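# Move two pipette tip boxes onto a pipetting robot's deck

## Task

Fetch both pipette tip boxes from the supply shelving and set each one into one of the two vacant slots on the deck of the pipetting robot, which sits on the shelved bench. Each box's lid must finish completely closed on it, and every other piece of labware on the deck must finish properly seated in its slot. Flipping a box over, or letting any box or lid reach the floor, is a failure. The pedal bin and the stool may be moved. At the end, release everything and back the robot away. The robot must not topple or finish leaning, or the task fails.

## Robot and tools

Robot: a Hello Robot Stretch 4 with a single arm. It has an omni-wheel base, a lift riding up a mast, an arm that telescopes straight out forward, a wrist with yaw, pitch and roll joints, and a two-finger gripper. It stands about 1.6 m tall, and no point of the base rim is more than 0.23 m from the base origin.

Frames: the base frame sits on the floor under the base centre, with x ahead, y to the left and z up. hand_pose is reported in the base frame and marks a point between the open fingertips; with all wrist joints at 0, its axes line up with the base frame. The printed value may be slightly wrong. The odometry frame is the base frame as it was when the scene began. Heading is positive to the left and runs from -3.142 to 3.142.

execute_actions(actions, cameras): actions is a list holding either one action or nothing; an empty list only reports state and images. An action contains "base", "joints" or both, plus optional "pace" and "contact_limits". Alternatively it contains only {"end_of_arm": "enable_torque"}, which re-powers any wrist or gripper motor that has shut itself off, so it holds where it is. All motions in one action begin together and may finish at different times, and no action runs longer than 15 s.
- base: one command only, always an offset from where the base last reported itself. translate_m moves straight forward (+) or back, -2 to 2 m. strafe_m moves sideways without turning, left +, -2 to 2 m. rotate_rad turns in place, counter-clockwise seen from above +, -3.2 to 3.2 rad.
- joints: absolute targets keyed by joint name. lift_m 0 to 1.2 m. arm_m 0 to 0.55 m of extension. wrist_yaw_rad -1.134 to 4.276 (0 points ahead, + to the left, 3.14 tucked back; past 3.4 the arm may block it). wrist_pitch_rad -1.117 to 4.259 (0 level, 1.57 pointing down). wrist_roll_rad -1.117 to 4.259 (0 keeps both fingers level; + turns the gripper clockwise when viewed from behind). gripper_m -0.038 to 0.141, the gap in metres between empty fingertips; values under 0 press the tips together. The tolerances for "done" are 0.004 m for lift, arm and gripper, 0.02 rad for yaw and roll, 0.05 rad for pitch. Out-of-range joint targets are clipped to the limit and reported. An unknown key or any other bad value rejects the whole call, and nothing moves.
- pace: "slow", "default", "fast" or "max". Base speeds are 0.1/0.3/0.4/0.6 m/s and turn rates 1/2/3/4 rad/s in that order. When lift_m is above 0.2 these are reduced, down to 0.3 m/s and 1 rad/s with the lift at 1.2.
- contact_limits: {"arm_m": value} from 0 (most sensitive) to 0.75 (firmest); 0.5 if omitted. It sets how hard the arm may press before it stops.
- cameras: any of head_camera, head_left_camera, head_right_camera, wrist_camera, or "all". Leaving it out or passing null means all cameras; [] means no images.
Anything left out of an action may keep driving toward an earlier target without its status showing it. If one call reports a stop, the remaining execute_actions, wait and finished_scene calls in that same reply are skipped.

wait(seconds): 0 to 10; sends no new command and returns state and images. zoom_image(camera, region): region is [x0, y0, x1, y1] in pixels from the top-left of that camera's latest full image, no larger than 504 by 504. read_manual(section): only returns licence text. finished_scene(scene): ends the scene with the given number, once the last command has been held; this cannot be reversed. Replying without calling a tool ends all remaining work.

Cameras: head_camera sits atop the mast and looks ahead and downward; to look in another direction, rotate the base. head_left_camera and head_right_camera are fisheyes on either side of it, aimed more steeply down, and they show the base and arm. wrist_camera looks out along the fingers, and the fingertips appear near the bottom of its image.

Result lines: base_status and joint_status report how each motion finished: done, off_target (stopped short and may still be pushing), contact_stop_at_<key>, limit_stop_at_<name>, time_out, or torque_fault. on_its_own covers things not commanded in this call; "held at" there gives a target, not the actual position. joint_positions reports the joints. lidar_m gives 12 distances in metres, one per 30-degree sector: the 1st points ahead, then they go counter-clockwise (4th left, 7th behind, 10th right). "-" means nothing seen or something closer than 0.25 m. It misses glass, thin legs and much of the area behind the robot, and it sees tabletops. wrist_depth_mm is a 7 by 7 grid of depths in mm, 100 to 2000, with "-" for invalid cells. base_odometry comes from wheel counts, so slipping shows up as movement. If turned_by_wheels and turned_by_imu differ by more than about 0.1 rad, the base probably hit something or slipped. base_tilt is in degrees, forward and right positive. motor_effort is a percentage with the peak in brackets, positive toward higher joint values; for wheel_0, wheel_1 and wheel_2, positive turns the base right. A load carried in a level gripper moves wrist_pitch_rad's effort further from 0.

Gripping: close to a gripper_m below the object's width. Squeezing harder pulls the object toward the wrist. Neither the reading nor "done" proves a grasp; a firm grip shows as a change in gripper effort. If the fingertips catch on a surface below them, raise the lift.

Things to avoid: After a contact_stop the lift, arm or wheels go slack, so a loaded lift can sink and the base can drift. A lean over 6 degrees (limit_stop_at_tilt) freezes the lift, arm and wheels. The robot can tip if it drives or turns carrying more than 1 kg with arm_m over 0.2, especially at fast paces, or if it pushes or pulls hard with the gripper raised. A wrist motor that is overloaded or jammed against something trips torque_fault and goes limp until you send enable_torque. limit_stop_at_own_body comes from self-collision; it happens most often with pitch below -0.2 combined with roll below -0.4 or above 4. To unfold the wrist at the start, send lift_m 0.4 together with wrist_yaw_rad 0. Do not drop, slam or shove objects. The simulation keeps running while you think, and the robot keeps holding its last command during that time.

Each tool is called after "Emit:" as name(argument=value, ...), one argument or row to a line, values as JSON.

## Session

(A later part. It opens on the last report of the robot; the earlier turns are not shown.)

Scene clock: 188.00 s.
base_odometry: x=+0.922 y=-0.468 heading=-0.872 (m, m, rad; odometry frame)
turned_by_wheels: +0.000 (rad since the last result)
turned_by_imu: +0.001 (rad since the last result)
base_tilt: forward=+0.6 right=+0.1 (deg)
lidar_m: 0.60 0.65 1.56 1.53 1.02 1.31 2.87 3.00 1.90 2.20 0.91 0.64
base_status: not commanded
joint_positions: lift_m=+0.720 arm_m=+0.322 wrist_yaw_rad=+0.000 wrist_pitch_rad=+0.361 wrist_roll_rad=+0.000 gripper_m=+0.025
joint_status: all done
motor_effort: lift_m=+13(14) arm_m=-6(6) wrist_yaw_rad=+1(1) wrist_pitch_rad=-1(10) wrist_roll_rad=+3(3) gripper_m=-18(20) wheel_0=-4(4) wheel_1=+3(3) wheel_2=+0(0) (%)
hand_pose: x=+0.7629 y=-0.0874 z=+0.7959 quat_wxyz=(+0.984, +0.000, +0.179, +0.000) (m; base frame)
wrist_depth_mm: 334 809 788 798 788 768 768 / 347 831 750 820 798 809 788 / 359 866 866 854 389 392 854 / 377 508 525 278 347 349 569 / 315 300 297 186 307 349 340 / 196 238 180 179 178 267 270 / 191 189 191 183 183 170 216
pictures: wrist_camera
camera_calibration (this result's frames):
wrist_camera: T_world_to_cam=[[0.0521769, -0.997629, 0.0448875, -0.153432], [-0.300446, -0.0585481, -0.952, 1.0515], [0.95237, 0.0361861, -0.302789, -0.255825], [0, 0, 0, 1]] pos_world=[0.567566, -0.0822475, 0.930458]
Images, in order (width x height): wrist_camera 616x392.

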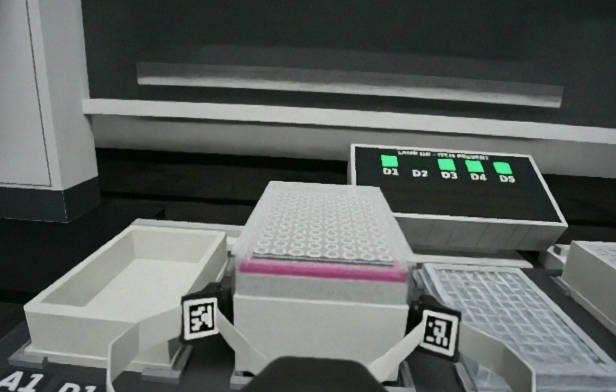

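Emit:
execute_actions(
  actions=[
    {"base":{"strafe_m":-0.003},"joints":{"lift_m":0.724,"arm_m":0.325},"pace":"slow"},
  ],
  cameras=[],
)

Emit:
execute_actions(
  actions=[
    {"joints":{"lift_m":0.717},"pace":"slow"},
  ],
  cameras=["wrist_camera"],
)

Emit:
zoom_image(
  camera="wrist_camera",
  region=[150, 312, 490, 392],
)

Scene clock: 189.93 s.
base_odometry: x=+0.920 y=-0.469 heading=-0.872 (m, m, rad; odometry frame)
turned_by_wheels: +0.000 (rad since the last result)
turned_by_imu: +0.000 (rad since the last result)
base_tilt: forward=+0.7 right=+0.2 (deg)
lidar_m: 0.60 0.65 1.56 1.52 1.04 1.30 2.88 3.00 1.90 2.21 0.89 0.65
base_status: done
joint_positions: lift_m=+0.724 arm_m=+0.324 wrist_yaw_rad=+0.000 wrist_pitch_rad=+0.364 wrist_roll_rad=+0.000 gripper_m=+0.025
joint_status: all done
motor_effort: lift_m=+25(25) arm_m=+6(6) wrist_yaw_rad=+1(1) wrist_pitch_rad=-9(9) wrist_roll_rad=+2(2) gripper_m=-18(19) wheel_0=+1(4) wheel_1=-3(7) wheel_2=+0(3) (%)
hand_pose: x=+0.7645 y=-0.0874 z=+0.7992 quat_wxyz=(+0.984, +0.000, +0.181, +0.000) (m; base frame)
wrist_depth_mm: 342 820 809 798 778 768 768 / 347 842 759 809 798 809 788 / 359 878 866 854 389 831 831 / 377 508 535 279 345 345 569 / 317 300 296 186 307 345 338 / 213 241 180 178 178 270 272 / 190 189 195 183 183 170 220
pictures: none
No camera images: the call's "cameras" was empty. Leave "cameras" out to get every camera's image.

Scene clock: 190.60 s.
base_odometry: x=+0.920 y=-0.469 heading=-0.872 (m, m, rad; odometry frame)
turned_by_wheels: +0.000 (rad since the last result)
turned_by_imu: +0.000 (rad since the last result)
base_tilt: forward=+0.6 right=+0.2 (deg)
lidar_m: 0.62 0.65 1.56 1.52 1.00 1.32 2.85 3.01 1.89 2.19 0.90 0.63
base_status: not commanded
joint_positions: lift_m=+0.717 arm_m=+0.324 wrist_yaw_rad=+0.000 wrist_pitch_rad=+0.362 wrist_roll_rad=+0.000 gripper_m=+0.025
joint_status: all done
motor_effort: lift_m=+14(24) arm_m=+6(6) wrist_yaw_rad=+1(2) wrist_pitch_rad=-4(9) wrist_roll_rad=+2(3) gripper_m=-19(17) wheel_0=+1(1) wheel_1=-3(3) wheel_2=+0(0) (%)
hand_pose: x=+0.7647 y=-0.0875 z=+0.7935 quat_wxyz=(+0.984, +0.000, +0.180, +0.000) (m; base frame)
wrist_depth_mm: 342 809 809 778 788 788 759 / 347 842 750 741 798 798 798 / 359 878 866 866 387 382 842 / 375 496 521 271 338 343 559 / 310 291 297 187 228 338 336 / 187 191 181 177 178 262 264 / 188 187 189 183 182 169 212
pictures: wrist_camera
camera_calibration (this result's frames):
wrist_camera: T_world_to_cam=[[0.0520427, -0.997639, 0.0448064, -0.153302], [-0.301791, -0.0584809, -0.951579, 1.05042], [0.951953, 0.0360005, -0.304122, -0.256888], [0, 0, 0, 1]] pos_world=[0.569531, -0.0822625, 0.928304]
Images, in order (width x height): wrist_camera 616x392.

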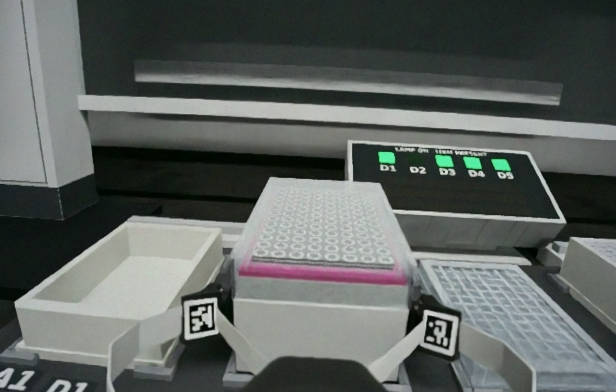

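Region (150, 312, 490, 392) of wrist_camera's 616x392 image, scaled by 1.482; it fills the top 119 rows of this view, and the rest is white.

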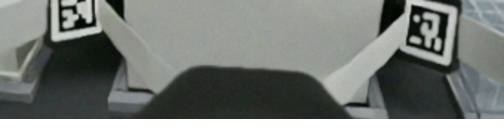

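Emit:
execute_actions(
  actions=[
    {"base":{"strafe_m":0.007},"joints":{"lift_m":0.725,"wrist_yaw_rad":-0.025,"arm_m":0.326},"pace":"slow"},
  ],
  cameras=["wrist_camera"],
)

Emit:
execute_actions(
  actions=[
    {"joints":{"lift_m":0.717},"pace":"slow"},
  ],
  cameras=["wrist_camera"],
)

Emit:
zoom_image(
  camera="wrist_camera",
  region=[150, 312, 490, 392],
)

Scene clock: 192.70 s.
base_odometry: x=+0.925 y=-0.465 heading=-0.872 (m, m, rad; odometry frame)
turned_by_wheels: +0.000 (rad since the last result)
turned_by_imu: +0.001 (rad since the last result)
base_tilt: forward=+0.6 right=+0.1 (deg)
lidar_m: 0.61 0.64 1.55 1.51 1.00 1.30 2.85 2.99 1.88 2.21 0.92 0.65
base_status: done
joint_positions: lift_m=+0.725 arm_m=+0.325 wrist_yaw_rad=-0.025 wrist_pitch_rad=+0.364 wrist_roll_rad=+0.000 gripper_m=+0.025
joint_status: all done
motor_effort: lift_m=+25(25) arm_m=+6(5) wrist_yaw_rad=+0(7) wrist_pitch_rad=-9(9) wrist_roll_rad=+2(2) gripper_m=-18(20) wheel_0=-2(9) wheel_1=+4(9) wheel_2=+0(1) (%)
hand_pose: x=+0.7633 y=-0.0941 z=+0.8002 quat_wxyz=(+0.983, +0.002, +0.181, -0.012) (m; base frame)
wrist_depth_mm: 343 820 798 788 778 778 788 / 351 809 759 820 809 798 798 / 359 854 878 866 392 842 854 / 375 521 539 282 349 351 634 / 322 297 298 185 309 349 340 / 212 243 180 178 178 270 276 / 189 189 195 183 183 170 220
pictures: wrist_camera
camera_calibration (this result's frames):
wrist_camera: T_world_to_cam=[[0.0274126, -0.998624, 0.0447067, -0.141368], [-0.304617, -0.0509415, -0.951112, 1.05844], [0.95208, 0.012454, -0.305595, -0.254427], [0, 0, 0, 1]] pos_world=[0.56853, -0.0840862, 0.935264]
Images, in order (width x height): wrist_camera 616x392.

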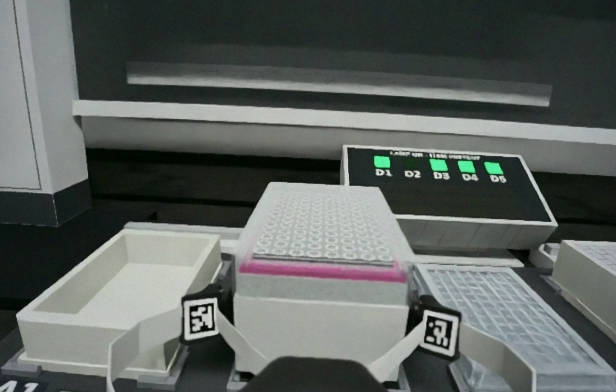

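Scene clock: 193.40 s.
base_odometry: x=+0.925 y=-0.465 heading=-0.872 (m, m, rad; odometry frame)
turned_by_wheels: +0.000 (rad since the last result)
turned_by_imu: +0.000 (rad since the last result)
base_tilt: forward=+0.6 right=+0.1 (deg)
lidar_m: 0.61 0.63 1.57 1.52 1.01 1.32 2.85 3.02 1.90 2.21 0.90 0.64
base_status: not commanded
joint_positions: lift_m=+0.718 arm_m=+0.325 wrist_yaw_rad=-0.026 wrist_pitch_rad=+0.360 wrist_roll_rad=+0.000 gripper_m=+0.025
joint_status: all done
motor_effort: lift_m=+13(23) arm_m=+6(6) wrist_yaw_rad=+4(4) wrist_pitch_rad=+1(8) wrist_roll_rad=+2(3) gripper_m=-20(18) wheel_0=-2(2) wheel_1=+3(4) wheel_2=+0(0) (%)
hand_pose: x=+0.7635 y=-0.0945 z=+0.7941 quat_wxyz=(+0.984, +0.002, +0.179, -0.013) (m; base frame)
wrist_depth_mm: 345 809 788 788 798 788 778 / 351 809 750 809 809 798 798 / 359 854 866 866 387 394 842 / 373 508 535 274 342 349 627 / 314 297 297 186 229 345 338 / 187 235 180 178 178 265 267 / 186 186 190 183 183 169 214
pictures: wrist_camera
camera_calibration (this result's frames):
wrist_camera: T_world_to_cam=[[0.0259989, -0.998654, 0.0448862, -0.140514], [-0.301389, -0.0506427, -0.952155, 1.05111], [0.953147, 0.0112268, -0.3023, -0.260053], [0, 0, 0, 1]] pos_world=[0.568314, -0.0841747, 0.928509]
Images, in order (width x height): wrist_camera 616x392.

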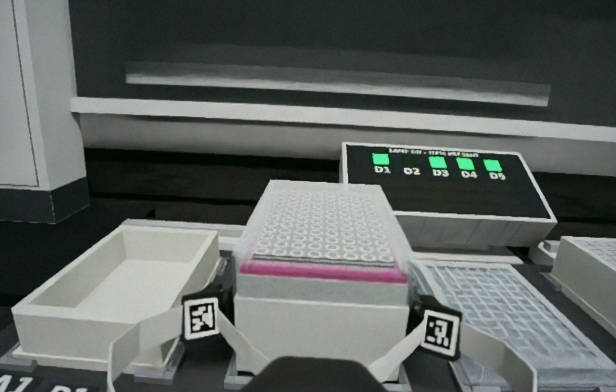

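Region (150, 312, 490, 392) of wrist_camera's 616x392 image, scaled by 1.482; it fills the top 119 rows of this view, and the rest is white.

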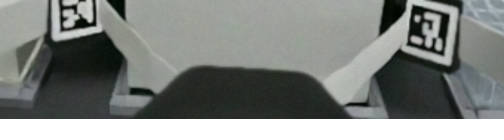

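Emit:
execute_actions(
  actions=[
    {"joints":{"arm_m":0.328,"lift_m":0.716},"pace":"slow"},
  ],
  cameras=["wrist_camera"],
)

Emit:
zoom_image(
  camera="wrist_camera",
  region=[150, 312, 490, 392],
)

Scene clock: 194.67 s.
base_odometry: x=+0.925 y=-0.465 heading=-0.872 (m, m, rad; odometry frame)
turned_by_wheels: +0.000 (rad since the last result)
turned_by_imu: +0.000 (rad since the last result)
base_tilt: forward=+0.6 right=+0.1 (deg)
lidar_m: 0.60 0.60 1.55 1.52 1.04 1.31 2.86 2.98 1.91 2.21 0.92 0.64
base_status: not commanded
joint_positions: lift_m=+0.716 arm_m=+0.327 wrist_yaw_rad=-0.026 wrist_pitch_rad=+0.361 wrist_roll_rad=+0.000 gripper_m=+0.025
joint_status: all done
motor_effort: lift_m=+13(15) arm_m=+6(7) wrist_yaw_rad=+4(4) wrist_pitch_rad=-2(2) wrist_roll_rad=+2(2) gripper_m=-19(19) wheel_0=-2(2) wheel_1=+3(4) wheel_2=+0(0) (%)
hand_pose: x=+0.7654 y=-0.0945 z=+0.7927 quat_wxyz=(+0.984, +0.002, +0.180, -0.013) (m; base frame)
wrist_depth_mm: 345 809 788 788 798 788 778 / 349 820 741 750 798 788 798 / 359 878 854 854 384 387 854 / 375 504 521 270 342 343 615 / 307 289 293 186 217 342 338 / 185 230 181 176 179 262 265 / 183 183 188 183 182 168 211
pictures: wrist_camera
camera_calibration (this result's frames):
wrist_camera: T_world_to_cam=[[0.0259668, -0.998657, 0.044832, -0.140453], [-0.302396, -0.050593, -0.951839, 1.0509], [0.952829, 0.0111592, -0.303303, -0.261211], [0, 0, 0, 1]] pos_world=[0.570323, -0.0841814, 0.927357]
Images, in order (width x height): wrist_camera 616x392.

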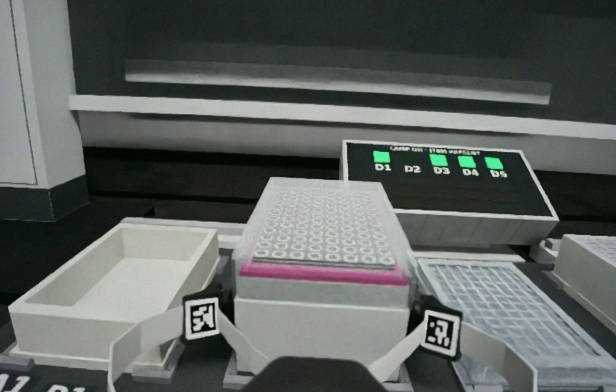

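Region (150, 312, 490, 392) of wrist_camera's 616x392 image, scaled by 1.482; it fills the top 119 rows of this view, and the rest is white.

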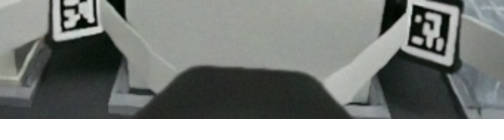

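Emit:
execute_actions(
  actions=[
    {"joints":{"gripper_m":0.055,"arm_m":0.317,"lift_m":0.718},"pace":"slow"},
  ],
  cameras=["wrist_camera"],
)

Emit:
execute_actions(
  actions=[
    {"joints":{"gripper_m":0.078,"arm_m":0.31,"lift_m":0.722},"pace":"slow"},
  ],
  cameras=["wrist_camera"],
)

Emit:
execute_actions(
  actions=[
    {"joints":{"gripper_m":0.094,"arm_m":0.307,"lift_m":0.724},"pace":"slow"},
  ],
  cameras=["wrist_camera"],
)

Emit:
execute_actions(
  actions=[
    {"joints":{"arm_m":0.22},"pace":"slow","contact_limits":{"arm_m":0.15}},
  ],
  cameras=["wrist_camera"],
)

Scene clock: 197.97 s.
base_odometry: x=+0.925 y=-0.465 heading=-0.872 (m, m, rad; odometry frame)
turned_by_wheels: +0.000 (rad since the last result)
turned_by_imu: +0.001 (rad since the last result)
base_tilt: forward=+0.7 right=+0.1 (deg)
lidar_m: 0.61 0.64 1.55 1.50 1.00 1.30 2.85 3.00 1.89 2.22 0.88 0.65
base_status: not commanded
joint_positions: lift_m=+0.718 arm_m=+0.318 wrist_yaw_rad=-0.027 wrist_pitch_rad=+0.361 wrist_roll_rad=+0.000 gripper_m=+0.055
joint_status: all done
motor_effort: lift_m=+24(24) arm_m=-5(7) wrist_yaw_rad=+5(6) wrist_pitch_rad=-2(5) wrist_roll_rad=+1(2) gripper_m=-10(18) wheel_0=-2(2) wheel_1=+3(3) wheel_2=+0(0) (%)
hand_pose: x=+0.7563 y=-0.0946 z=+0.7939 quat_wxyz=(+0.984, +0.002, +0.180, -0.013) (m; base frame)
wrist_depth_mm: 349 798 798 798 778 788 778 / 351 831 768 750 831 809 820 / 364 854 866 878 394 397 866 / 375 500 530 276 347 355 634 / 312 296 297 193 301 351 340 / 193 193 187 186 185 264 266 / 190 191 198 193 191 196 213
pictures: wrist_camera
camera_calibration (this result's frames):
wrist_camera: T_world_to_cam=[[0.025533, -0.998667, 0.0448574, -0.140079], [-0.302342, -0.050485, -0.951862, 1.04923], [0.952857, 0.0107416, -0.303228, -0.252296], [0, 0, 0, 1]] pos_world=[0.561206, -0.0842118, 0.928504]
Images, in order (width x height): wrist_camera 616x392.

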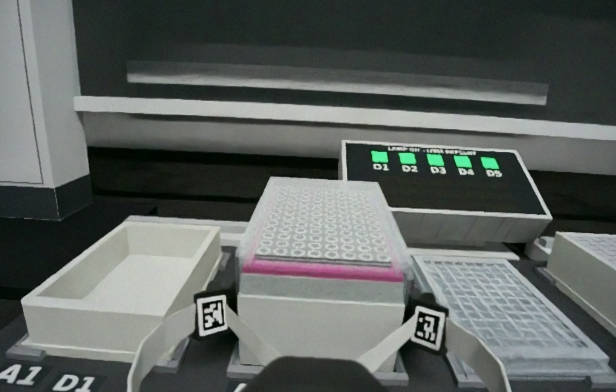

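Scene clock: 199.23 s.
base_odometry: x=+0.925 y=-0.465 heading=-0.872 (m, m, rad; odometry frame)
turned_by_wheels: +0.000 (rad since the last result)
turned_by_imu: +0.000 (rad since the last result)
base_tilt: forward=+0.6 right=+0.2 (deg)
lidar_m: 0.60 0.64 1.55 1.51 1.02 1.33 2.84 3.00 1.89 2.21 0.89 0.63
base_status: not commanded
joint_positions: lift_m=+0.722 arm_m=+0.311 wrist_yaw_rad=-0.026 wrist_pitch_rad=+0.363 wrist_roll_rad=+0.000 gripper_m=+0.078
joint_status: all done
motor_effort: lift_m=+25(25) arm_m=-5(6) wrist_yaw_rad=+5(5) wrist_pitch_rad=-7(7) wrist_roll_rad=+3(2) gripper_m=-4(11) wheel_0=-2(2) wheel_1=+3(3) wheel_2=-1(0) (%)
hand_pose: x=+0.7492 y=-0.0945 z=+0.7974 quat_wxyz=(+0.984, +0.002, +0.180, -0.013) (m; base frame)
wrist_depth_mm: 345 820 809 798 798 798 798 / 355 842 768 831 820 831 831 / 366 854 866 866 399 404 866 / 384 508 539 283 357 362 627 / 315 298 309 200 315 359 317 / 204 201 193 194 192 268 272 / 196 197 198 143 197 207 217
pictures: wrist_camera
camera_calibration (this result's frames):
wrist_camera: T_world_to_cam=[[0.0258933, -0.998661, 0.0447767, -0.14018], [-0.303801, -0.0505344, -0.951394, 1.05117], [0.952384, 0.0110315, -0.304703, -0.242921], [0, 0, 0, 1]] pos_world=[0.55433, -0.084192, 0.932337]
Images, in order (width x height): wrist_camera 616x392.

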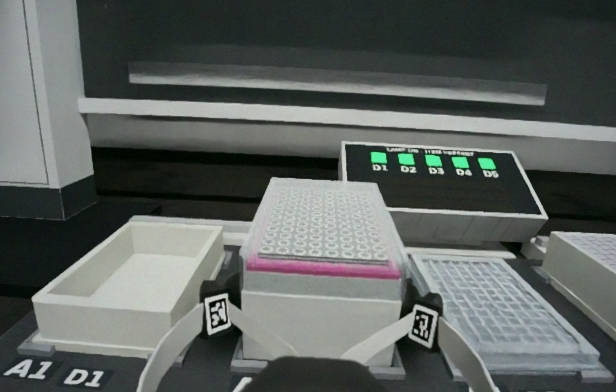

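Scene clock: 200.33 s.
base_odometry: x=+0.925 y=-0.465 heading=-0.872 (m, m, rad; odometry frame)
turned_by_wheels: +0.000 (rad since the last result)
turned_by_imu: +0.000 (rad since the last result)
base_tilt: forward=+0.7 right=+0.1 (deg)
lidar_m: 0.62 0.67 1.54 1.52 0.99 1.33 2.86 3.01 1.88 2.21 0.89 0.64
base_status: not commanded
joint_positions: lift_m=+0.724 arm_m=+0.308 wrist_yaw_rad=-0.025 wrist_pitch_rad=+0.362 wrist_roll_rad=+0.000 gripper_m=+0.094
joint_status: all done
motor_effort: lift_m=+25(25) arm_m=-6(5) wrist_yaw_rad=+2(5) wrist_pitch_rad=-5(7) wrist_roll_rad=+2(1) gripper_m=-2(4) wheel_0=-2(2) wheel_1=+3(3) wheel_2=+0(0) (%)
hand_pose: x=+0.7464 y=-0.0942 z=+0.7995 quat_wxyz=(+0.984, +0.002, +0.180, -0.012) (m; base frame)
wrist_depth_mm: 345 809 809 798 798 798 798 / 355 820 759 831 820 820 820 / 370 878 866 866 407 415 866 / 387 512 539 293 359 366 640 / 324 303 309 205 317 362 320 / 216 203 195 196 195 272 274 / 199 201 204 148 205 213 220
pictures: wrist_camera
camera_calibration (this result's frames):
wrist_camera: T_world_to_cam=[[0.0270121, -0.998631, 0.0447882, -0.14074], [-0.303537, -0.050883, -0.95146, 1.05213], [0.952437, 0.012106, -0.304496, -0.239732], [0, 0, 0, 1]] pos_world=[0.55149, -0.0841099, 0.934364]
Images, in order (width x height): wrist_camera 616x392.

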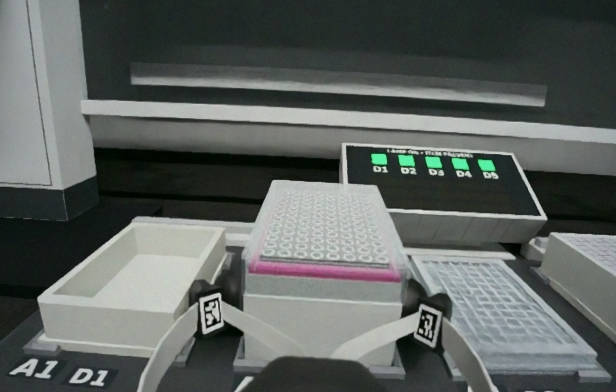

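Scene clock: 202.47 s.
base_odometry: x=+0.925 y=-0.465 heading=-0.872 (m, m, rad; odometry frame)
turned_by_wheels: +0.000 (rad since the last result)
turned_by_imu: +0.000 (rad since the last result)
base_tilt: forward=+0.6 right=+0.1 (deg)
lidar_m: 0.62 0.65 1.54 1.51 1.02 1.32 2.87 2.99 1.90 2.21 0.87 0.67
base_status: not commanded
joint_positions: lift_m=+0.724 arm_m=+0.221 wrist_yaw_rad=-0.025 wrist_pitch_rad=+0.362 wrist_roll_rad=+0.000 gripper_m=+0.094
joint_status: all done
motor_effort: lift_m=+25(25) arm_m=-5(5) wrist_yaw_rad=+1(2) wrist_pitch_rad=-6(6) wrist_roll_rad=+2(1) gripper_m=-1(1) wheel_0=-2(2) wheel_1=+3(3) wheel_2=+0(0) (%)
contact_limits: arm_m 0.15
hand_pose: x=+0.6594 y=-0.0941 z=+0.7995 quat_wxyz=(+0.984, +0.002, +0.180, -0.012) (m; base frame)
wrist_depth_mm: 413 866 904 891 891 878 891 / 430 488 842 842 931 917 891 / 449 732 960 976 488 931 976 / 469 469 462 309 439 445 634 / 345 287 306 281 336 368 317 / 255 255 200 263 253 271 276 / 216 216 222 148 220 231 241
pictures: wrist_camera
camera_calibration (this result's frames):
wrist_camera: T_world_to_cam=[[0.0272601, -0.998624, 0.044794, -0.138493], [-0.303418, -0.0509625, -0.951494, 1.0257], [0.952468, 0.0123465, -0.30439, -0.156979], [0, 0, 0, 1]] pos_world=[0.46451, -0.0840914, 0.934372]
Images, in order (width x height): wrist_camera 616x392.

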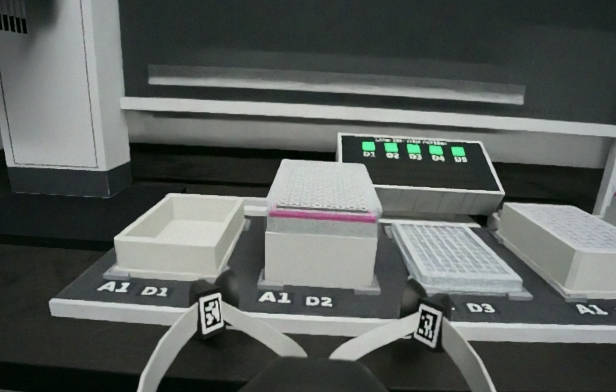

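Inspect from above, positioned between D2 and D5.

Emit:
execute_actions(
  actions=[
    {"base":{"strafe_m":-0.17},"joints":{"lift_m":0.9,"arm_m":0.25,"wrist_pitch_rad":0.85,"wrist_yaw_rad":0}},
  ],
  cameras=["wrist_camera"],
)

Emit:
zoom_image(
  camera="wrist_camera",
  region=[40, 90, 340, 290],
)

Emit:
zoom_image(
  camera="wrist_camera",
  region=[316, 90, 616, 290],
)

Scene clock: 205.30 s.
base_odometry: x=+0.795 y=-0.574 heading=-0.872 (m, m, rad; odometry frame)
turned_by_wheels: +0.000 (rad since the last result)
turned_by_imu: +0.002 (rad since the last result)
base_tilt: forward=+0.7 right=+0.1 (deg)
lidar_m: 0.62 0.66 0.88 1.62 1.16 1.56 2.88 2.27 1.74 2.03 0.90 0.65
base_status: done
joint_positions: lift_m=+0.900 arm_m=+0.250 wrist_yaw_rad=+0.000 wrist_pitch_rad=+0.851 wrist_roll_rad=+0.001 gripper_m=+0.094
joint_status: all done
motor_effort: lift_m=+24(25) arm_m=+1(7) wrist_yaw_rad=+0(59) wrist_pitch_rad=-3(94) wrist_roll_rad=+0(9) gripper_m=-2(8) wheel_0=+0(21) wheel_1=-2(6) wheel_2=-1(13) (%)
hand_pose: x=+0.6107 y=-0.0874 z=+0.8608 quat_wxyz=(+0.911, +0.000, +0.413, +0.000) (m; base frame)
wrist_depth_mm: 473 580 707 759 723 741 759 / 539 609 559 462 597 627 621 / 469 421 402 466 459 462 521 / 377 338 387 410 355 357 325 / 351 351 355 355 349 351 340 / 330 325 200 327 315 327 330 / 1008 991 976 149 976 312 1008
pictures: wrist_camera
camera_calibration (this result's frames):
wrist_camera: T_world_to_cam=[[0.0667059, -0.997666, 0.014564, -0.131174], [-0.713704, -0.0579097, -0.69805, 1.10139], [0.697264, 0.0361696, -0.715901, 0.420142], [0, 0, 0, 1]] pos_world=[0.501865, -0.0822829, 1.07151]
Images, in order (width x height): wrist_camera 616x392.

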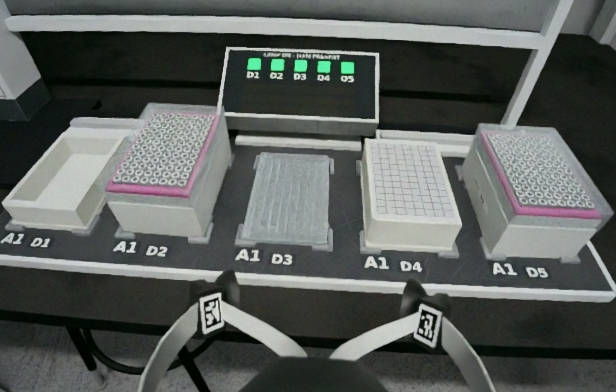

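Region (40, 90, 340, 290) of wrist_camera's 616x392 image, scaled by 1.680.

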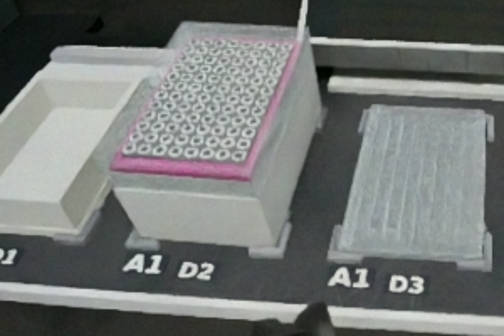

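Region (316, 90, 616, 290) of wrist_camera's 616x392 image, scaled by 1.680.

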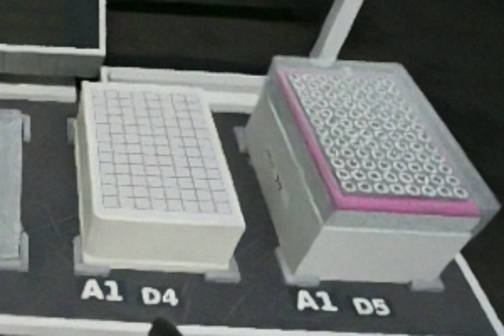

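Emit:
zoom_image(
  camera="wrist_camera",
  region=[170, 130, 280, 260],
)

Emit:
zoom_image(
  camera="wrist_camera",
  region=[430, 140, 540, 270],
)

Region (170, 130, 280, 260) of wrist_camera's 616x392 image, scaled by 3.877; it fills the left 426 columns of this view, and the rest is white.

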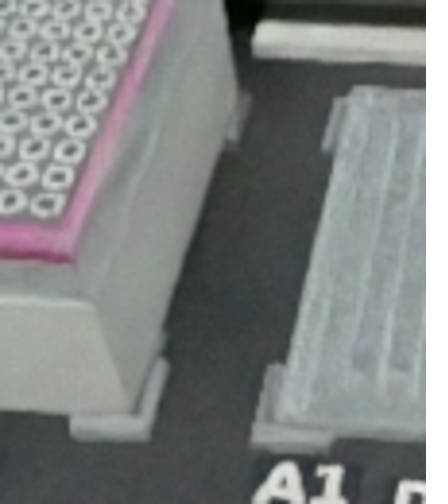

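Region (430, 140, 540, 270) of wrist_camera's 616x392 image, scaled by 3.877; it fills the left 426 columns of this view, and the rest is white.

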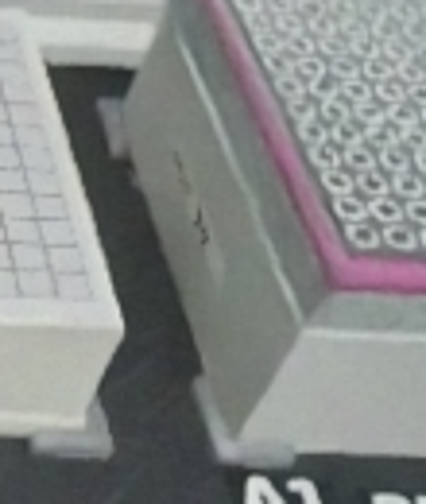

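Emit:
execute_actions(
  actions=[
    {"base":{"strafe_m":0.165},"joints":{"lift_m":0.97,"wrist_pitch_rad":1.1,"gripper_m":0.115}},
  ],
  cameras=[],
)

Emit:
execute_actions(
  actions=[
    {"joints":{"arm_m":0.5}},
  ],
  cameras=[],
)

Emit:
execute_actions(
  actions=[
    {"joints":{"lift_m":0.93},"pace":"slow"},
  ],
  cameras=["wrist_camera"],
)

Scene clock: 209.20 s.
base_odometry: x=+0.921 y=-0.468 heading=-0.872 (m, m, rad; odometry frame)
turned_by_wheels: +0.000 (rad since the last result)
turned_by_imu: +0.001 (rad since the last result)
base_tilt: forward=+0.6 right=+0.3 (deg)
lidar_m: 0.60 0.66 1.54 1.50 1.03 1.32 2.83 3.01 1.87 2.20 0.92 0.65
base_status: done
joint_positions: lift_m=+0.970 arm_m=+0.250 wrist_yaw_rad=+0.000 wrist_pitch_rad=+1.101 wrist_roll_rad=+0.001 gripper_m=+0.115
joint_status: all done
motor_effort: lift_m=+24(26) arm_m=+2(2) wrist_yaw_rad=+1(0) wrist_pitch_rad=-2(2) wrist_roll_rad=+0(0) gripper_m=-1(2) wheel_0=-1(10) wheel_1=+0(13) wheel_2=+0(1) (%)
hand_pose: x=+0.5513 y=-0.0874 z=+0.8906 quat_wxyz=(+0.852, +0.000, +0.523, +0.000) (m; base frame)
wrist_depth_mm: 492 508 569 559 449 445 564 / 496 480 477 404 462 477 480 / 452 452 421 368 430 430 389 / 413 404 399 397 394 394 392 / 809 399 389 389 384 382 377 / 1042 1098 204 1118 1098 1060 1060 / 1008 1008 1008 143 991 1008 1008
pictures: none
No camera images: the call's "cameras" was empty. Leave "cameras" out to get every camera's image.

Scene clock: 211.07 s.
base_odometry: x=+0.921 y=-0.468 heading=-0.872 (m, m, rad; odometry frame)
turned_by_wheels: +0.000 (rad since the last result)
turned_by_imu: +0.000 (rad since the last result)
base_tilt: forward=+0.7 right=+0.1 (deg)
lidar_m: 0.59 0.64 1.56 1.52 1.03 1.32 2.87 3.01 1.89 2.20 0.87 0.63
base_status: not commanded
joint_positions: lift_m=+0.970 arm_m=+0.499 wrist_yaw_rad=+0.000 wrist_pitch_rad=+1.101 wrist_roll_rad=+0.000 gripper_m=+0.115
joint_status: all done
motor_effort: lift_m=+24(24) arm_m=+6(6) wrist_yaw_rad=+0(1) wrist_pitch_rad=-2(3) wrist_roll_rad=+1(1) gripper_m=-1(2) wheel_0=-2(2) wheel_1=-1(0) wheel_2=+0(0) (%)
hand_pose: x=+0.8005 y=-0.0874 z=+0.8906 quat_wxyz=(+0.852, +0.000, +0.523, +0.000) (m; base frame)
wrist_depth_mm: 564 564 569 569 564 564 564 / 327 480 310 504 500 504 504 / 345 452 452 452 325 322 320 / 382 399 397 404 320 322 319 / 366 364 362 359 353 351 351 / 332 329 204 270 268 329 320 / 322 301 306 143 309 306 303
pictures: none
No camera images: the call's "cameras" was empty. Leave "cameras" out to get every camera's image.

Scene clock: 212.23 s.
base_odometry: x=+0.921 y=-0.468 heading=-0.872 (m, m, rad; odometry frame)
turned_by_wheels: +0.000 (rad since the last result)
turned_by_imu: +0.000 (rad since the last result)
base_tilt: forward=+0.7 right=+0.2 (deg)
lidar_m: 0.61 0.64 1.56 1.51 1.04 1.33 2.86 3.00 1.90 2.19 0.92 0.67
base_status: not commanded
joint_positions: lift_m=+0.930 arm_m=+0.499 wrist_yaw_rad=+0.000 wrist_pitch_rad=+1.101 wrist_roll_rad=+0.000 gripper_m=+0.115
joint_status: all done
motor_effort: lift_m=+14(24) arm_m=+6(6) wrist_yaw_rad=+0(1) wrist_pitch_rad=-2(1) wrist_roll_rad=+1(1) gripper_m=-2(0) wheel_0=-1(1) wheel_1=+0(0) wheel_2=+0(0) (%)
hand_pose: x=+0.8005 y=-0.0874 z=+0.8514 quat_wxyz=(+0.852, +0.000, +0.523, +0.000) (m; base frame)
wrist_depth_mm: 512 504 512 504 504 508 504 / 433 439 427 427 290 270 286 / 345 404 402 404 291 289 287 / 345 347 345 355 291 286 287 / 322 320 324 253 324 322 324 / 298 287 203 231 231 293 293 / 287 265 274 143 267 268 276
pictures: wrist_camera
camera_calibration (this result's frames):
wrist_camera: T_world_to_cam=[[0.0684606, -0.997651, -0.00229602, -0.130734], [-0.863991, -0.0581376, -0.50014, 1.18209], [0.498832, 0.0362236, -0.865941, 0.567685], [0, 0, 0, 1]] pos_world=[0.747082, -0.0822673, 1.08249]
Images, in order (width x height): wrist_camera 616x392.

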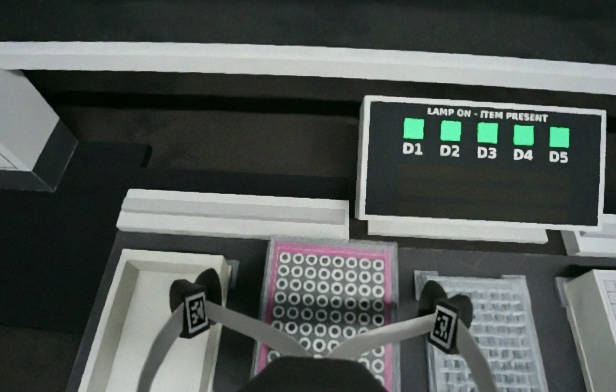

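Emit:
execute_actions(
  actions=[
    {"base":{"strafe_m":0.017},"pace":"slow"},
  ],
  cameras=["wrist_camera"],
)

Scene clock: 213.83 s.
base_odometry: x=+0.934 y=-0.458 heading=-0.872 (m, m, rad; odometry frame)
turned_by_wheels: +0.000 (rad since the last result)
turned_by_imu: +0.000 (rad since the last result)
base_tilt: forward=+0.7 right=+0.2 (deg)
lidar_m: 0.60 0.65 1.51 1.50 0.98 1.31 2.87 2.99 1.88 2.22 0.88 0.68
base_status: done
joint_positions: lift_m=+0.930 arm_m=+0.499 wrist_yaw_rad=+0.000 wrist_pitch_rad=+1.101 wrist_roll_rad=+0.000 gripper_m=+0.115
joint_status: not commanded
motor_effort: lift_m=+14(14) arm_m=+6(6) wrist_yaw_rad=+1(0) wrist_pitch_rad=-1(2) wrist_roll_rad=+1(1) gripper_m=+0(0) wheel_0=-4(5) wheel_1=+2(8) wheel_2=+0(0) (%)
hand_pose: x=+0.8005 y=-0.0874 z=+0.8514 quat_wxyz=(+0.852, +0.000, +0.523, +0.000) (m; base frame)
wrist_depth_mm: 504 500 504 504 504 504 504 / 314 436 427 427 290 268 287 / 325 402 402 402 290 290 287 / 345 353 343 353 291 289 286 / 324 324 322 319 315 322 325 / 297 286 202 235 227 293 294 / 286 267 272 143 215 272 274
pictures: wrist_camera
camera_calibration (this result's frames):
wrist_camera: T_world_to_cam=[[0.0684361, -0.997653, -0.00229609, -0.130718], [-0.863992, -0.0581163, -0.50014, 1.18209], [0.498833, 0.0362114, -0.865941, 0.567684], [0, 0, 0, 1]] pos_world=[0.747081, -0.0822692, 1.08249]
Images, in order (width x height): wrist_camera 616x392.

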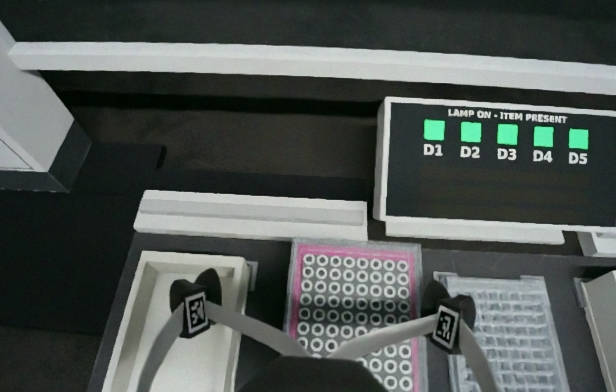

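Emit:
execute_actions(
  actions=[
    {"base":{"strafe_m":0.005},"pace":"slow"},
  ],
  cameras=["wrist_camera"],
)

Scene clock: 214.93 s.
base_odometry: x=+0.938 y=-0.454 heading=-0.872 (m, m, rad; odometry frame)
turned_by_wheels: +0.000 (rad since the last result)
turned_by_imu: +0.000 (rad since the last result)
base_tilt: forward=+0.8 right=+0.1 (deg)
lidar_m: 0.61 0.64 1.53 1.48 1.00 1.32 2.86 3.00 1.92 2.22 0.88 0.65
base_status: done
joint_positions: lift_m=+0.930 arm_m=+0.499 wrist_yaw_rad=+0.000 wrist_pitch_rad=+1.101 wrist_roll_rad=+0.000 gripper_m=+0.115
joint_status: not commanded
motor_effort: lift_m=+14(14) arm_m=+6(6) wrist_yaw_rad=+2(2) wrist_pitch_rad=-1(3) wrist_roll_rad=+1(0) gripper_m=-2(1) wheel_0=-3(7) wheel_1=+4(8) wheel_2=+0(3) (%)
hand_pose: x=+0.8005 y=-0.0875 z=+0.8514 quat_wxyz=(+0.852, +0.000, +0.523, +0.000) (m; base frame)
wrist_depth_mm: 504 504 504 508 508 504 504 / 307 439 424 430 293 270 430 / 320 407 402 399 291 289 287 / 343 351 347 353 291 289 287 / 322 324 324 315 322 324 324 / 297 293 204 238 234 291 297 / 287 268 273 143 217 270 278
pictures: wrist_camera
camera_calibration (this result's frames):
wrist_camera: T_world_to_cam=[[0.068043, -0.99768, -0.00228137, -0.130471], [-0.864018, -0.0577834, -0.500134, 1.1821], [0.498842, 0.0360018, -0.865945, 0.567681], [0, 0, 0, 1]] pos_world=[0.747047, -0.0823, 1.08249]
Images, in order (width x height): wrist_camera 616x392.

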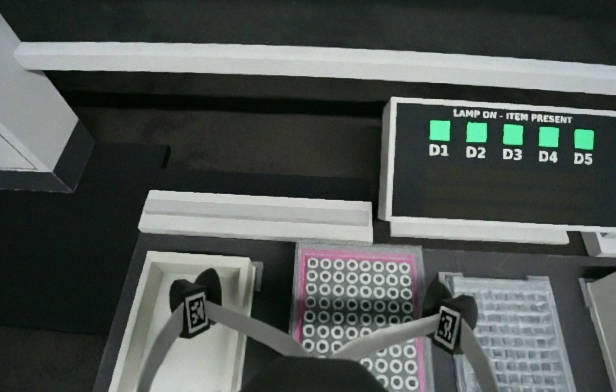

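It dropped in. Back off and verify.

Emit:
execute_actions(
  actions=[
    {"base":{"strafe_m":-0.018},"pace":"slow"},
  ],
  cameras=[],
)

Emit:
execute_actions(
  actions=[
    {"joints":{"lift_m":0.98}},
  ],
  cameras=[],
)

Emit:
execute_actions(
  actions=[
    {"base":{"strafe_m":-0.18},"joints":{"arm_m":0.15,"wrist_pitch_rad":0.7}},
  ],
  cameras=[],
)

Emit:
execute_actions(
  actions=[
    {"joints":{"lift_m":0.8,"wrist_pitch_rad":0.5}},
  ],
  cameras=["wrist_camera"],
)

Emit:
zoom_image(
  camera="wrist_camera",
  region=[40, 110, 320, 280],
)

Emit:
zoom_image(
  camera="wrist_camera",
  region=[320, 110, 600, 280],
)

Scene clock: 217.33 s.
base_odometry: x=+0.924 y=-0.466 heading=-0.872 (m, m, rad; odometry frame)
turned_by_wheels: +0.000 (rad since the last result)
turned_by_imu: +0.000 (rad since the last result)
base_tilt: forward=+0.7 right=+0.1 (deg)
lidar_m: 0.60 0.66 1.54 1.52 1.01 1.31 2.87 2.98 1.89 2.21 0.92 0.67
base_status: done
joint_positions: lift_m=+0.930 arm_m=+0.499 wrist_yaw_rad=+0.000 wrist_pitch_rad=+1.101 wrist_roll_rad=+0.000 gripper_m=+0.115
joint_status: not commanded
motor_effort: lift_m=+14(14) arm_m=+6(6) wrist_yaw_rad=+2(2) wrist_pitch_rad=-2(3) wrist_roll_rad=+0(0) gripper_m=-2(3) wheel_0=+3(9) wheel_1=-4(6) wheel_2=+0(3) (%)
hand_pose: x=+0.8005 y=-0.0875 z=+0.8514 quat_wxyz=(+0.852, +0.000, +0.523, +0.000) (m; base frame)
wrist_depth_mm: 508 496 504 508 508 500 504 / 377 439 427 424 290 268 287 / 340 402 399 397 289 289 287 / 345 347 347 351 290 289 289 / 322 324 324 257 324 324 322 / 297 289 203 235 234 293 294 / 287 268 273 143 267 272 276
pictures: none
No camera images: the call's "cameras" was empty. Leave "cameras" out to get every camera's image.

Scene clock: 218.43 s.
base_odometry: x=+0.924 y=-0.466 heading=-0.872 (m, m, rad; odometry frame)
turned_by_wheels: +0.000 (rad since the last result)
turned_by_imu: +0.000 (rad since the last result)
base_tilt: forward=+0.6 right=+0.2 (deg)
lidar_m: 0.62 0.66 1.55 1.50 1.01 1.33 2.85 2.99 1.88 2.22 0.90 0.66
base_status: not commanded
joint_positions: lift_m=+0.980 arm_m=+0.499 wrist_yaw_rad=+0.000 wrist_pitch_rad=+1.101 wrist_roll_rad=+0.000 gripper_m=+0.115
joint_status: all done
motor_effort: lift_m=+24(25) arm_m=+6(6) wrist_yaw_rad=+2(2) wrist_pitch_rad=-2(3) wrist_roll_rad=+1(0) gripper_m=+0(0) wheel_0=+3(3) wheel_1=-4(4) wheel_2=+0(0) (%)
hand_pose: x=+0.8005 y=-0.0874 z=+0.9006 quat_wxyz=(+0.852, +0.000, +0.523, +0.000) (m; base frame)
wrist_depth_mm: 580 580 585 585 574 574 580 / 421 521 512 517 521 517 521 / 342 466 462 452 332 329 329 / 379 407 413 418 334 330 330 / 375 377 368 370 362 362 359 / 345 340 204 282 281 338 327 / 332 315 317 143 315 315 310
pictures: none
No camera images: the call's "cameras" was empty. Leave "cameras" out to get every camera's image.

Scene clock: 220.60 s.
base_odometry: x=+0.786 y=-0.582 heading=-0.873 (m, m, rad; odometry frame)
turned_by_wheels: +0.000 (rad since the last result)
turned_by_imu: +0.000 (rad since the last result)
base_tilt: forward=+0.7 right=+0.2 (deg)
lidar_m: 0.61 0.67 0.88 1.65 1.17 1.57 2.89 2.25 1.75 2.00 0.90 0.65
base_status: done
joint_positions: lift_m=+0.980 arm_m=+0.151 wrist_yaw_rad=+0.000 wrist_pitch_rad=+0.702 wrist_roll_rad=+0.000 gripper_m=+0.115
joint_status: all done
motor_effort: lift_m=+24(24) arm_m=-6(7) wrist_yaw_rad=+1(2) wrist_pitch_rad=-4(8) wrist_roll_rad=+1(1) gripper_m=+1(2) wheel_0=+0(10) wheel_1=-2(9) wheel_2=+0(0) (%)
hand_pose: x=+0.5422 y=-0.0874 z=+0.9716 quat_wxyz=(+0.939, +0.000, +0.344, +0.000) (m; base frame)
wrist_depth_mm: 759 946 946 917 917 931 904 / 564 1042 1025 1042 1025 991 946 / 621 768 741 621 809 820 854 / 621 615 597 597 647 661 691 / 525 492 480 530 500 462 559 / 452 459 204 459 459 449 477 / 1138 1138 878 143 433 421 433
pictures: none
No camera images: the call's "cameras" was empty. Leave "cameras" out to get every camera's image.

Scene clock: 222.43 s.
base_odometry: x=+0.786 y=-0.582 heading=-0.873 (m, m, rad; odometry frame)
turned_by_wheels: +0.000 (rad since the last result)
turned_by_imu: +0.000 (rad since the last result)
base_tilt: forward=+0.7 right=+0.1 (deg)
lidar_m: 0.61 0.64 0.88 1.66 1.18 1.55 2.88 2.23 1.70 2.01 0.92 0.65
base_status: not commanded
joint_positions: lift_m=+0.800 arm_m=+0.151 wrist_yaw_rad=+0.000 wrist_pitch_rad=+0.502 wrist_roll_rad=+0.000 gripper_m=+0.115
joint_status: all done
motor_effort: lift_m=+14(24) arm_m=-5(6) wrist_yaw_rad=+1(1) wrist_pitch_rad=-5(7) wrist_roll_rad=+0(1) gripper_m=-2(2) wheel_0=+0(0) wheel_1=-2(2) wheel_2=+0(0) (%)
hand_pose: x=+0.5748 y=-0.0874 z=+0.8398 quat_wxyz=(+0.969, +0.000, +0.248, +0.000) (m; base frame)
wrist_depth_mm: 960 931 931 917 904 917 891 / 554 1008 991 991 946 976 946 / 574 759 559 539 820 820 904 / 459 377 452 525 462 415 585 / 370 377 382 392 373 370 382 / 325 322 204 332 324 325 342 / 549 554 1078 143 377 314 368
pictures: wrist_camera
camera_calibration (this result's frames):
wrist_camera: T_world_to_cam=[[0.0576621, -0.997663, 0.0366429, -0.141839], [-0.431767, -0.058015, -0.900118, 1.06869], [0.90014, 0.0360815, -0.434103, 0.0769107], [0, 0, 0, 1]] pos_world=[0.400373, -0.0822827, 1.00053]
Images, in order (width x height): wrist_camera 616x392.

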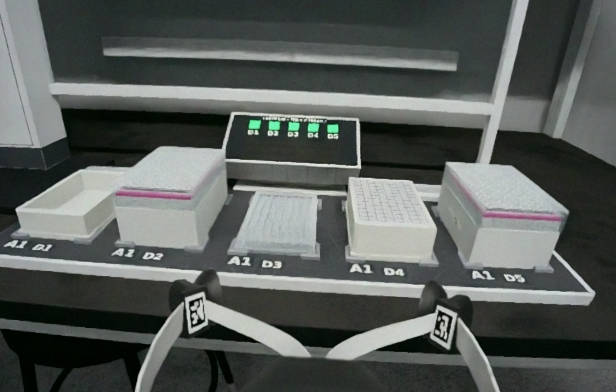

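Region (40, 110, 320, 280) of wrist_camera's 616x392 image, scaled by 1.800; it fills the top 306 rows of this view, and the rest is white.

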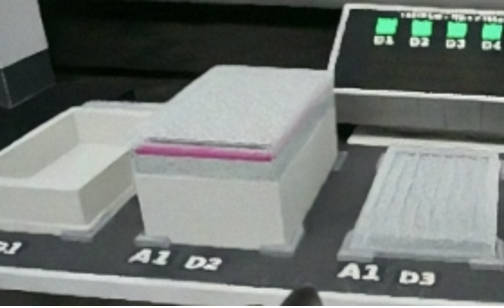

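Region (320, 110, 600, 280) of wrist_camera's 616x392 image, scaled by 1.800; it fills the top 306 rows of this view, and the rest is white.

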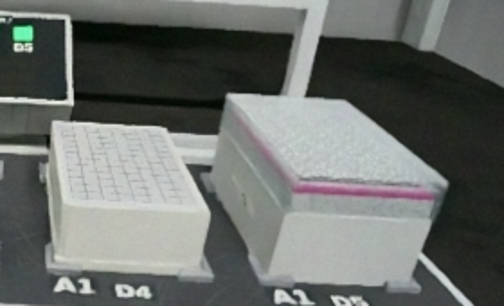

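Emit:
execute_actions(
  actions=[
    {"base":{"strafe_m":-0.33},"joints":{"wrist_yaw_rad":0.2}},
  ],
  cameras=["wrist_camera"],
)

Emit:
zoom_image(
  camera="wrist_camera",
  region=[190, 140, 370, 290],
)

Scene clock: 225.57 s.
base_odometry: x=+0.533 y=-0.794 heading=-0.873 (m, m, rad; odometry frame)
turned_by_wheels: +0.000 (rad since the last result)
turned_by_imu: -0.001 (rad since the last result)
base_tilt: forward=+0.6 right=+0.1 (deg)
lidar_m: 0.63 0.66 0.89 1.75 1.50 2.03 2.88 1.81 1.44 1.69 1.76 0.65
base_status: done
joint_positions: lift_m=+0.800 arm_m=+0.151 wrist_yaw_rad=+0.200 wrist_pitch_rad=+0.502 wrist_roll_rad=+0.000 gripper_m=+0.115
joint_status: all done
motor_effort: lift_m=+15(15) arm_m=-6(5) wrist_yaw_rad=+1(5) wrist_pitch_rad=-4(4) wrist_roll_rad=+1(1) gripper_m=+0(3) wheel_0=+0(5) wheel_1=-2(12) wheel_2=+0(0) (%)
hand_pose: x=+0.5871 y=-0.0355 z=+0.8397 quat_wxyz=(+0.964, -0.025, +0.247, +0.097) (m; base frame)
wrist_depth_mm: 1138 1078 976 946 904 831 809 / 1182 1138 1042 1025 960 904 842 / 512 591 585 809 831 866 904 / 459 466 439 392 559 574 591 / 389 384 384 377 421 427 433 / 798 351 204 332 322 329 342 / 1098 1098 1160 143 290 279 283
pictures: wrist_camera
camera_calibration (this result's frames):
wrist_camera: T_world_to_cam=[[0.254722, -0.96632, 0.0366472, -0.205266], [-0.411566, -0.142626, -0.900151, 1.06213], [0.87506, 0.214205, -0.434034, 0.0848982], [0, 0, 0, 1]] pos_world=[0.415132, -0.0650497, 1.00045]
Images, in order (width x height): wrist_camera 616x392.

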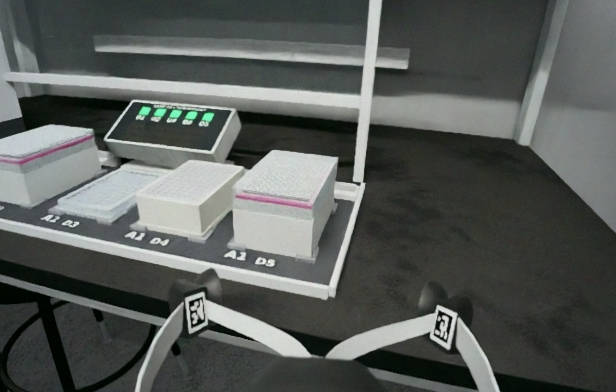

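Region (190, 140, 370, 290) of wrist_camera's 616x392 image, scaled by 2.800.

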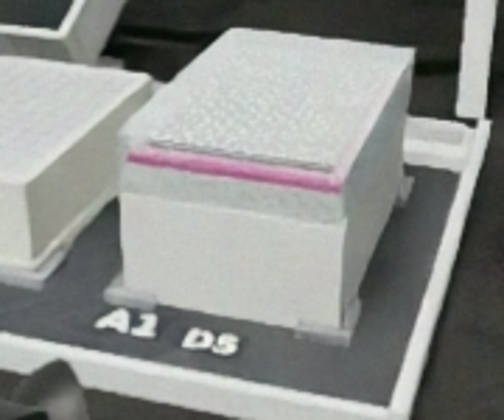

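Seated.

Emit:
execute_actions(
  actions=[
    {"base":{"translate_m":-0.4},"joints":{"arm_m":0},"pace":"fast"},
  ],
  cameras=[],
)

Emit:
finished_scene(
  scene=1,
)

Scene clock: 228.90 s.
base_odometry: x=+0.276 y=-0.487 heading=-0.873 (m, m, rad; odometry frame)
turned_by_wheels: +0.000 (rad since the last result)
turned_by_imu: +0.001 (rad since the last result)
base_tilt: forward=+0.7 right=+0.1 (deg)
lidar_m: 1.02 1.07 1.43 1.42 1.43 2.02 2.46 2.41 1.30 1.28 1.77 1.08
base_status: done
joint_positions: lift_m=+0.800 arm_m=+0.001 wrist_yaw_rad=+0.200 wrist_pitch_rad=+0.502 wrist_roll_rad=+0.000 gripper_m=+0.115
joint_status: all done
motor_effort: lift_m=+15(15) arm_m=-6(5) wrist_yaw_rad=+1(0) wrist_pitch_rad=-5(4) wrist_roll_rad=+0(0) gripper_m=-1(1) wheel_0=-1(7) wheel_1=-2(9) wheel_2=+1(13) (%)
hand_pose: x=+0.4372 y=-0.0354 z=+0.8398 quat_wxyz=(+0.964, -0.025, +0.247, +0.097) (m; base frame)
wrist_depth_mm: 1708 1138 1499 1430 1397 1281 1255 / 1808 1160 1098 1098 1430 1397 1281 / 1098 991 931 866 854 878 1366 / - - 1808 1708 1661 820 1464 / 1576 1618 1661 1756 1661 1618 1618 / 1281 1366 204 1430 1397 1366 1430 / 1138 1118 1160 143 1138 1118 1182
pictures: none
No camera images: the call's "cameras" was empty. Leave "cameras" out to get every camera's image.

The scene is finished: the task was done.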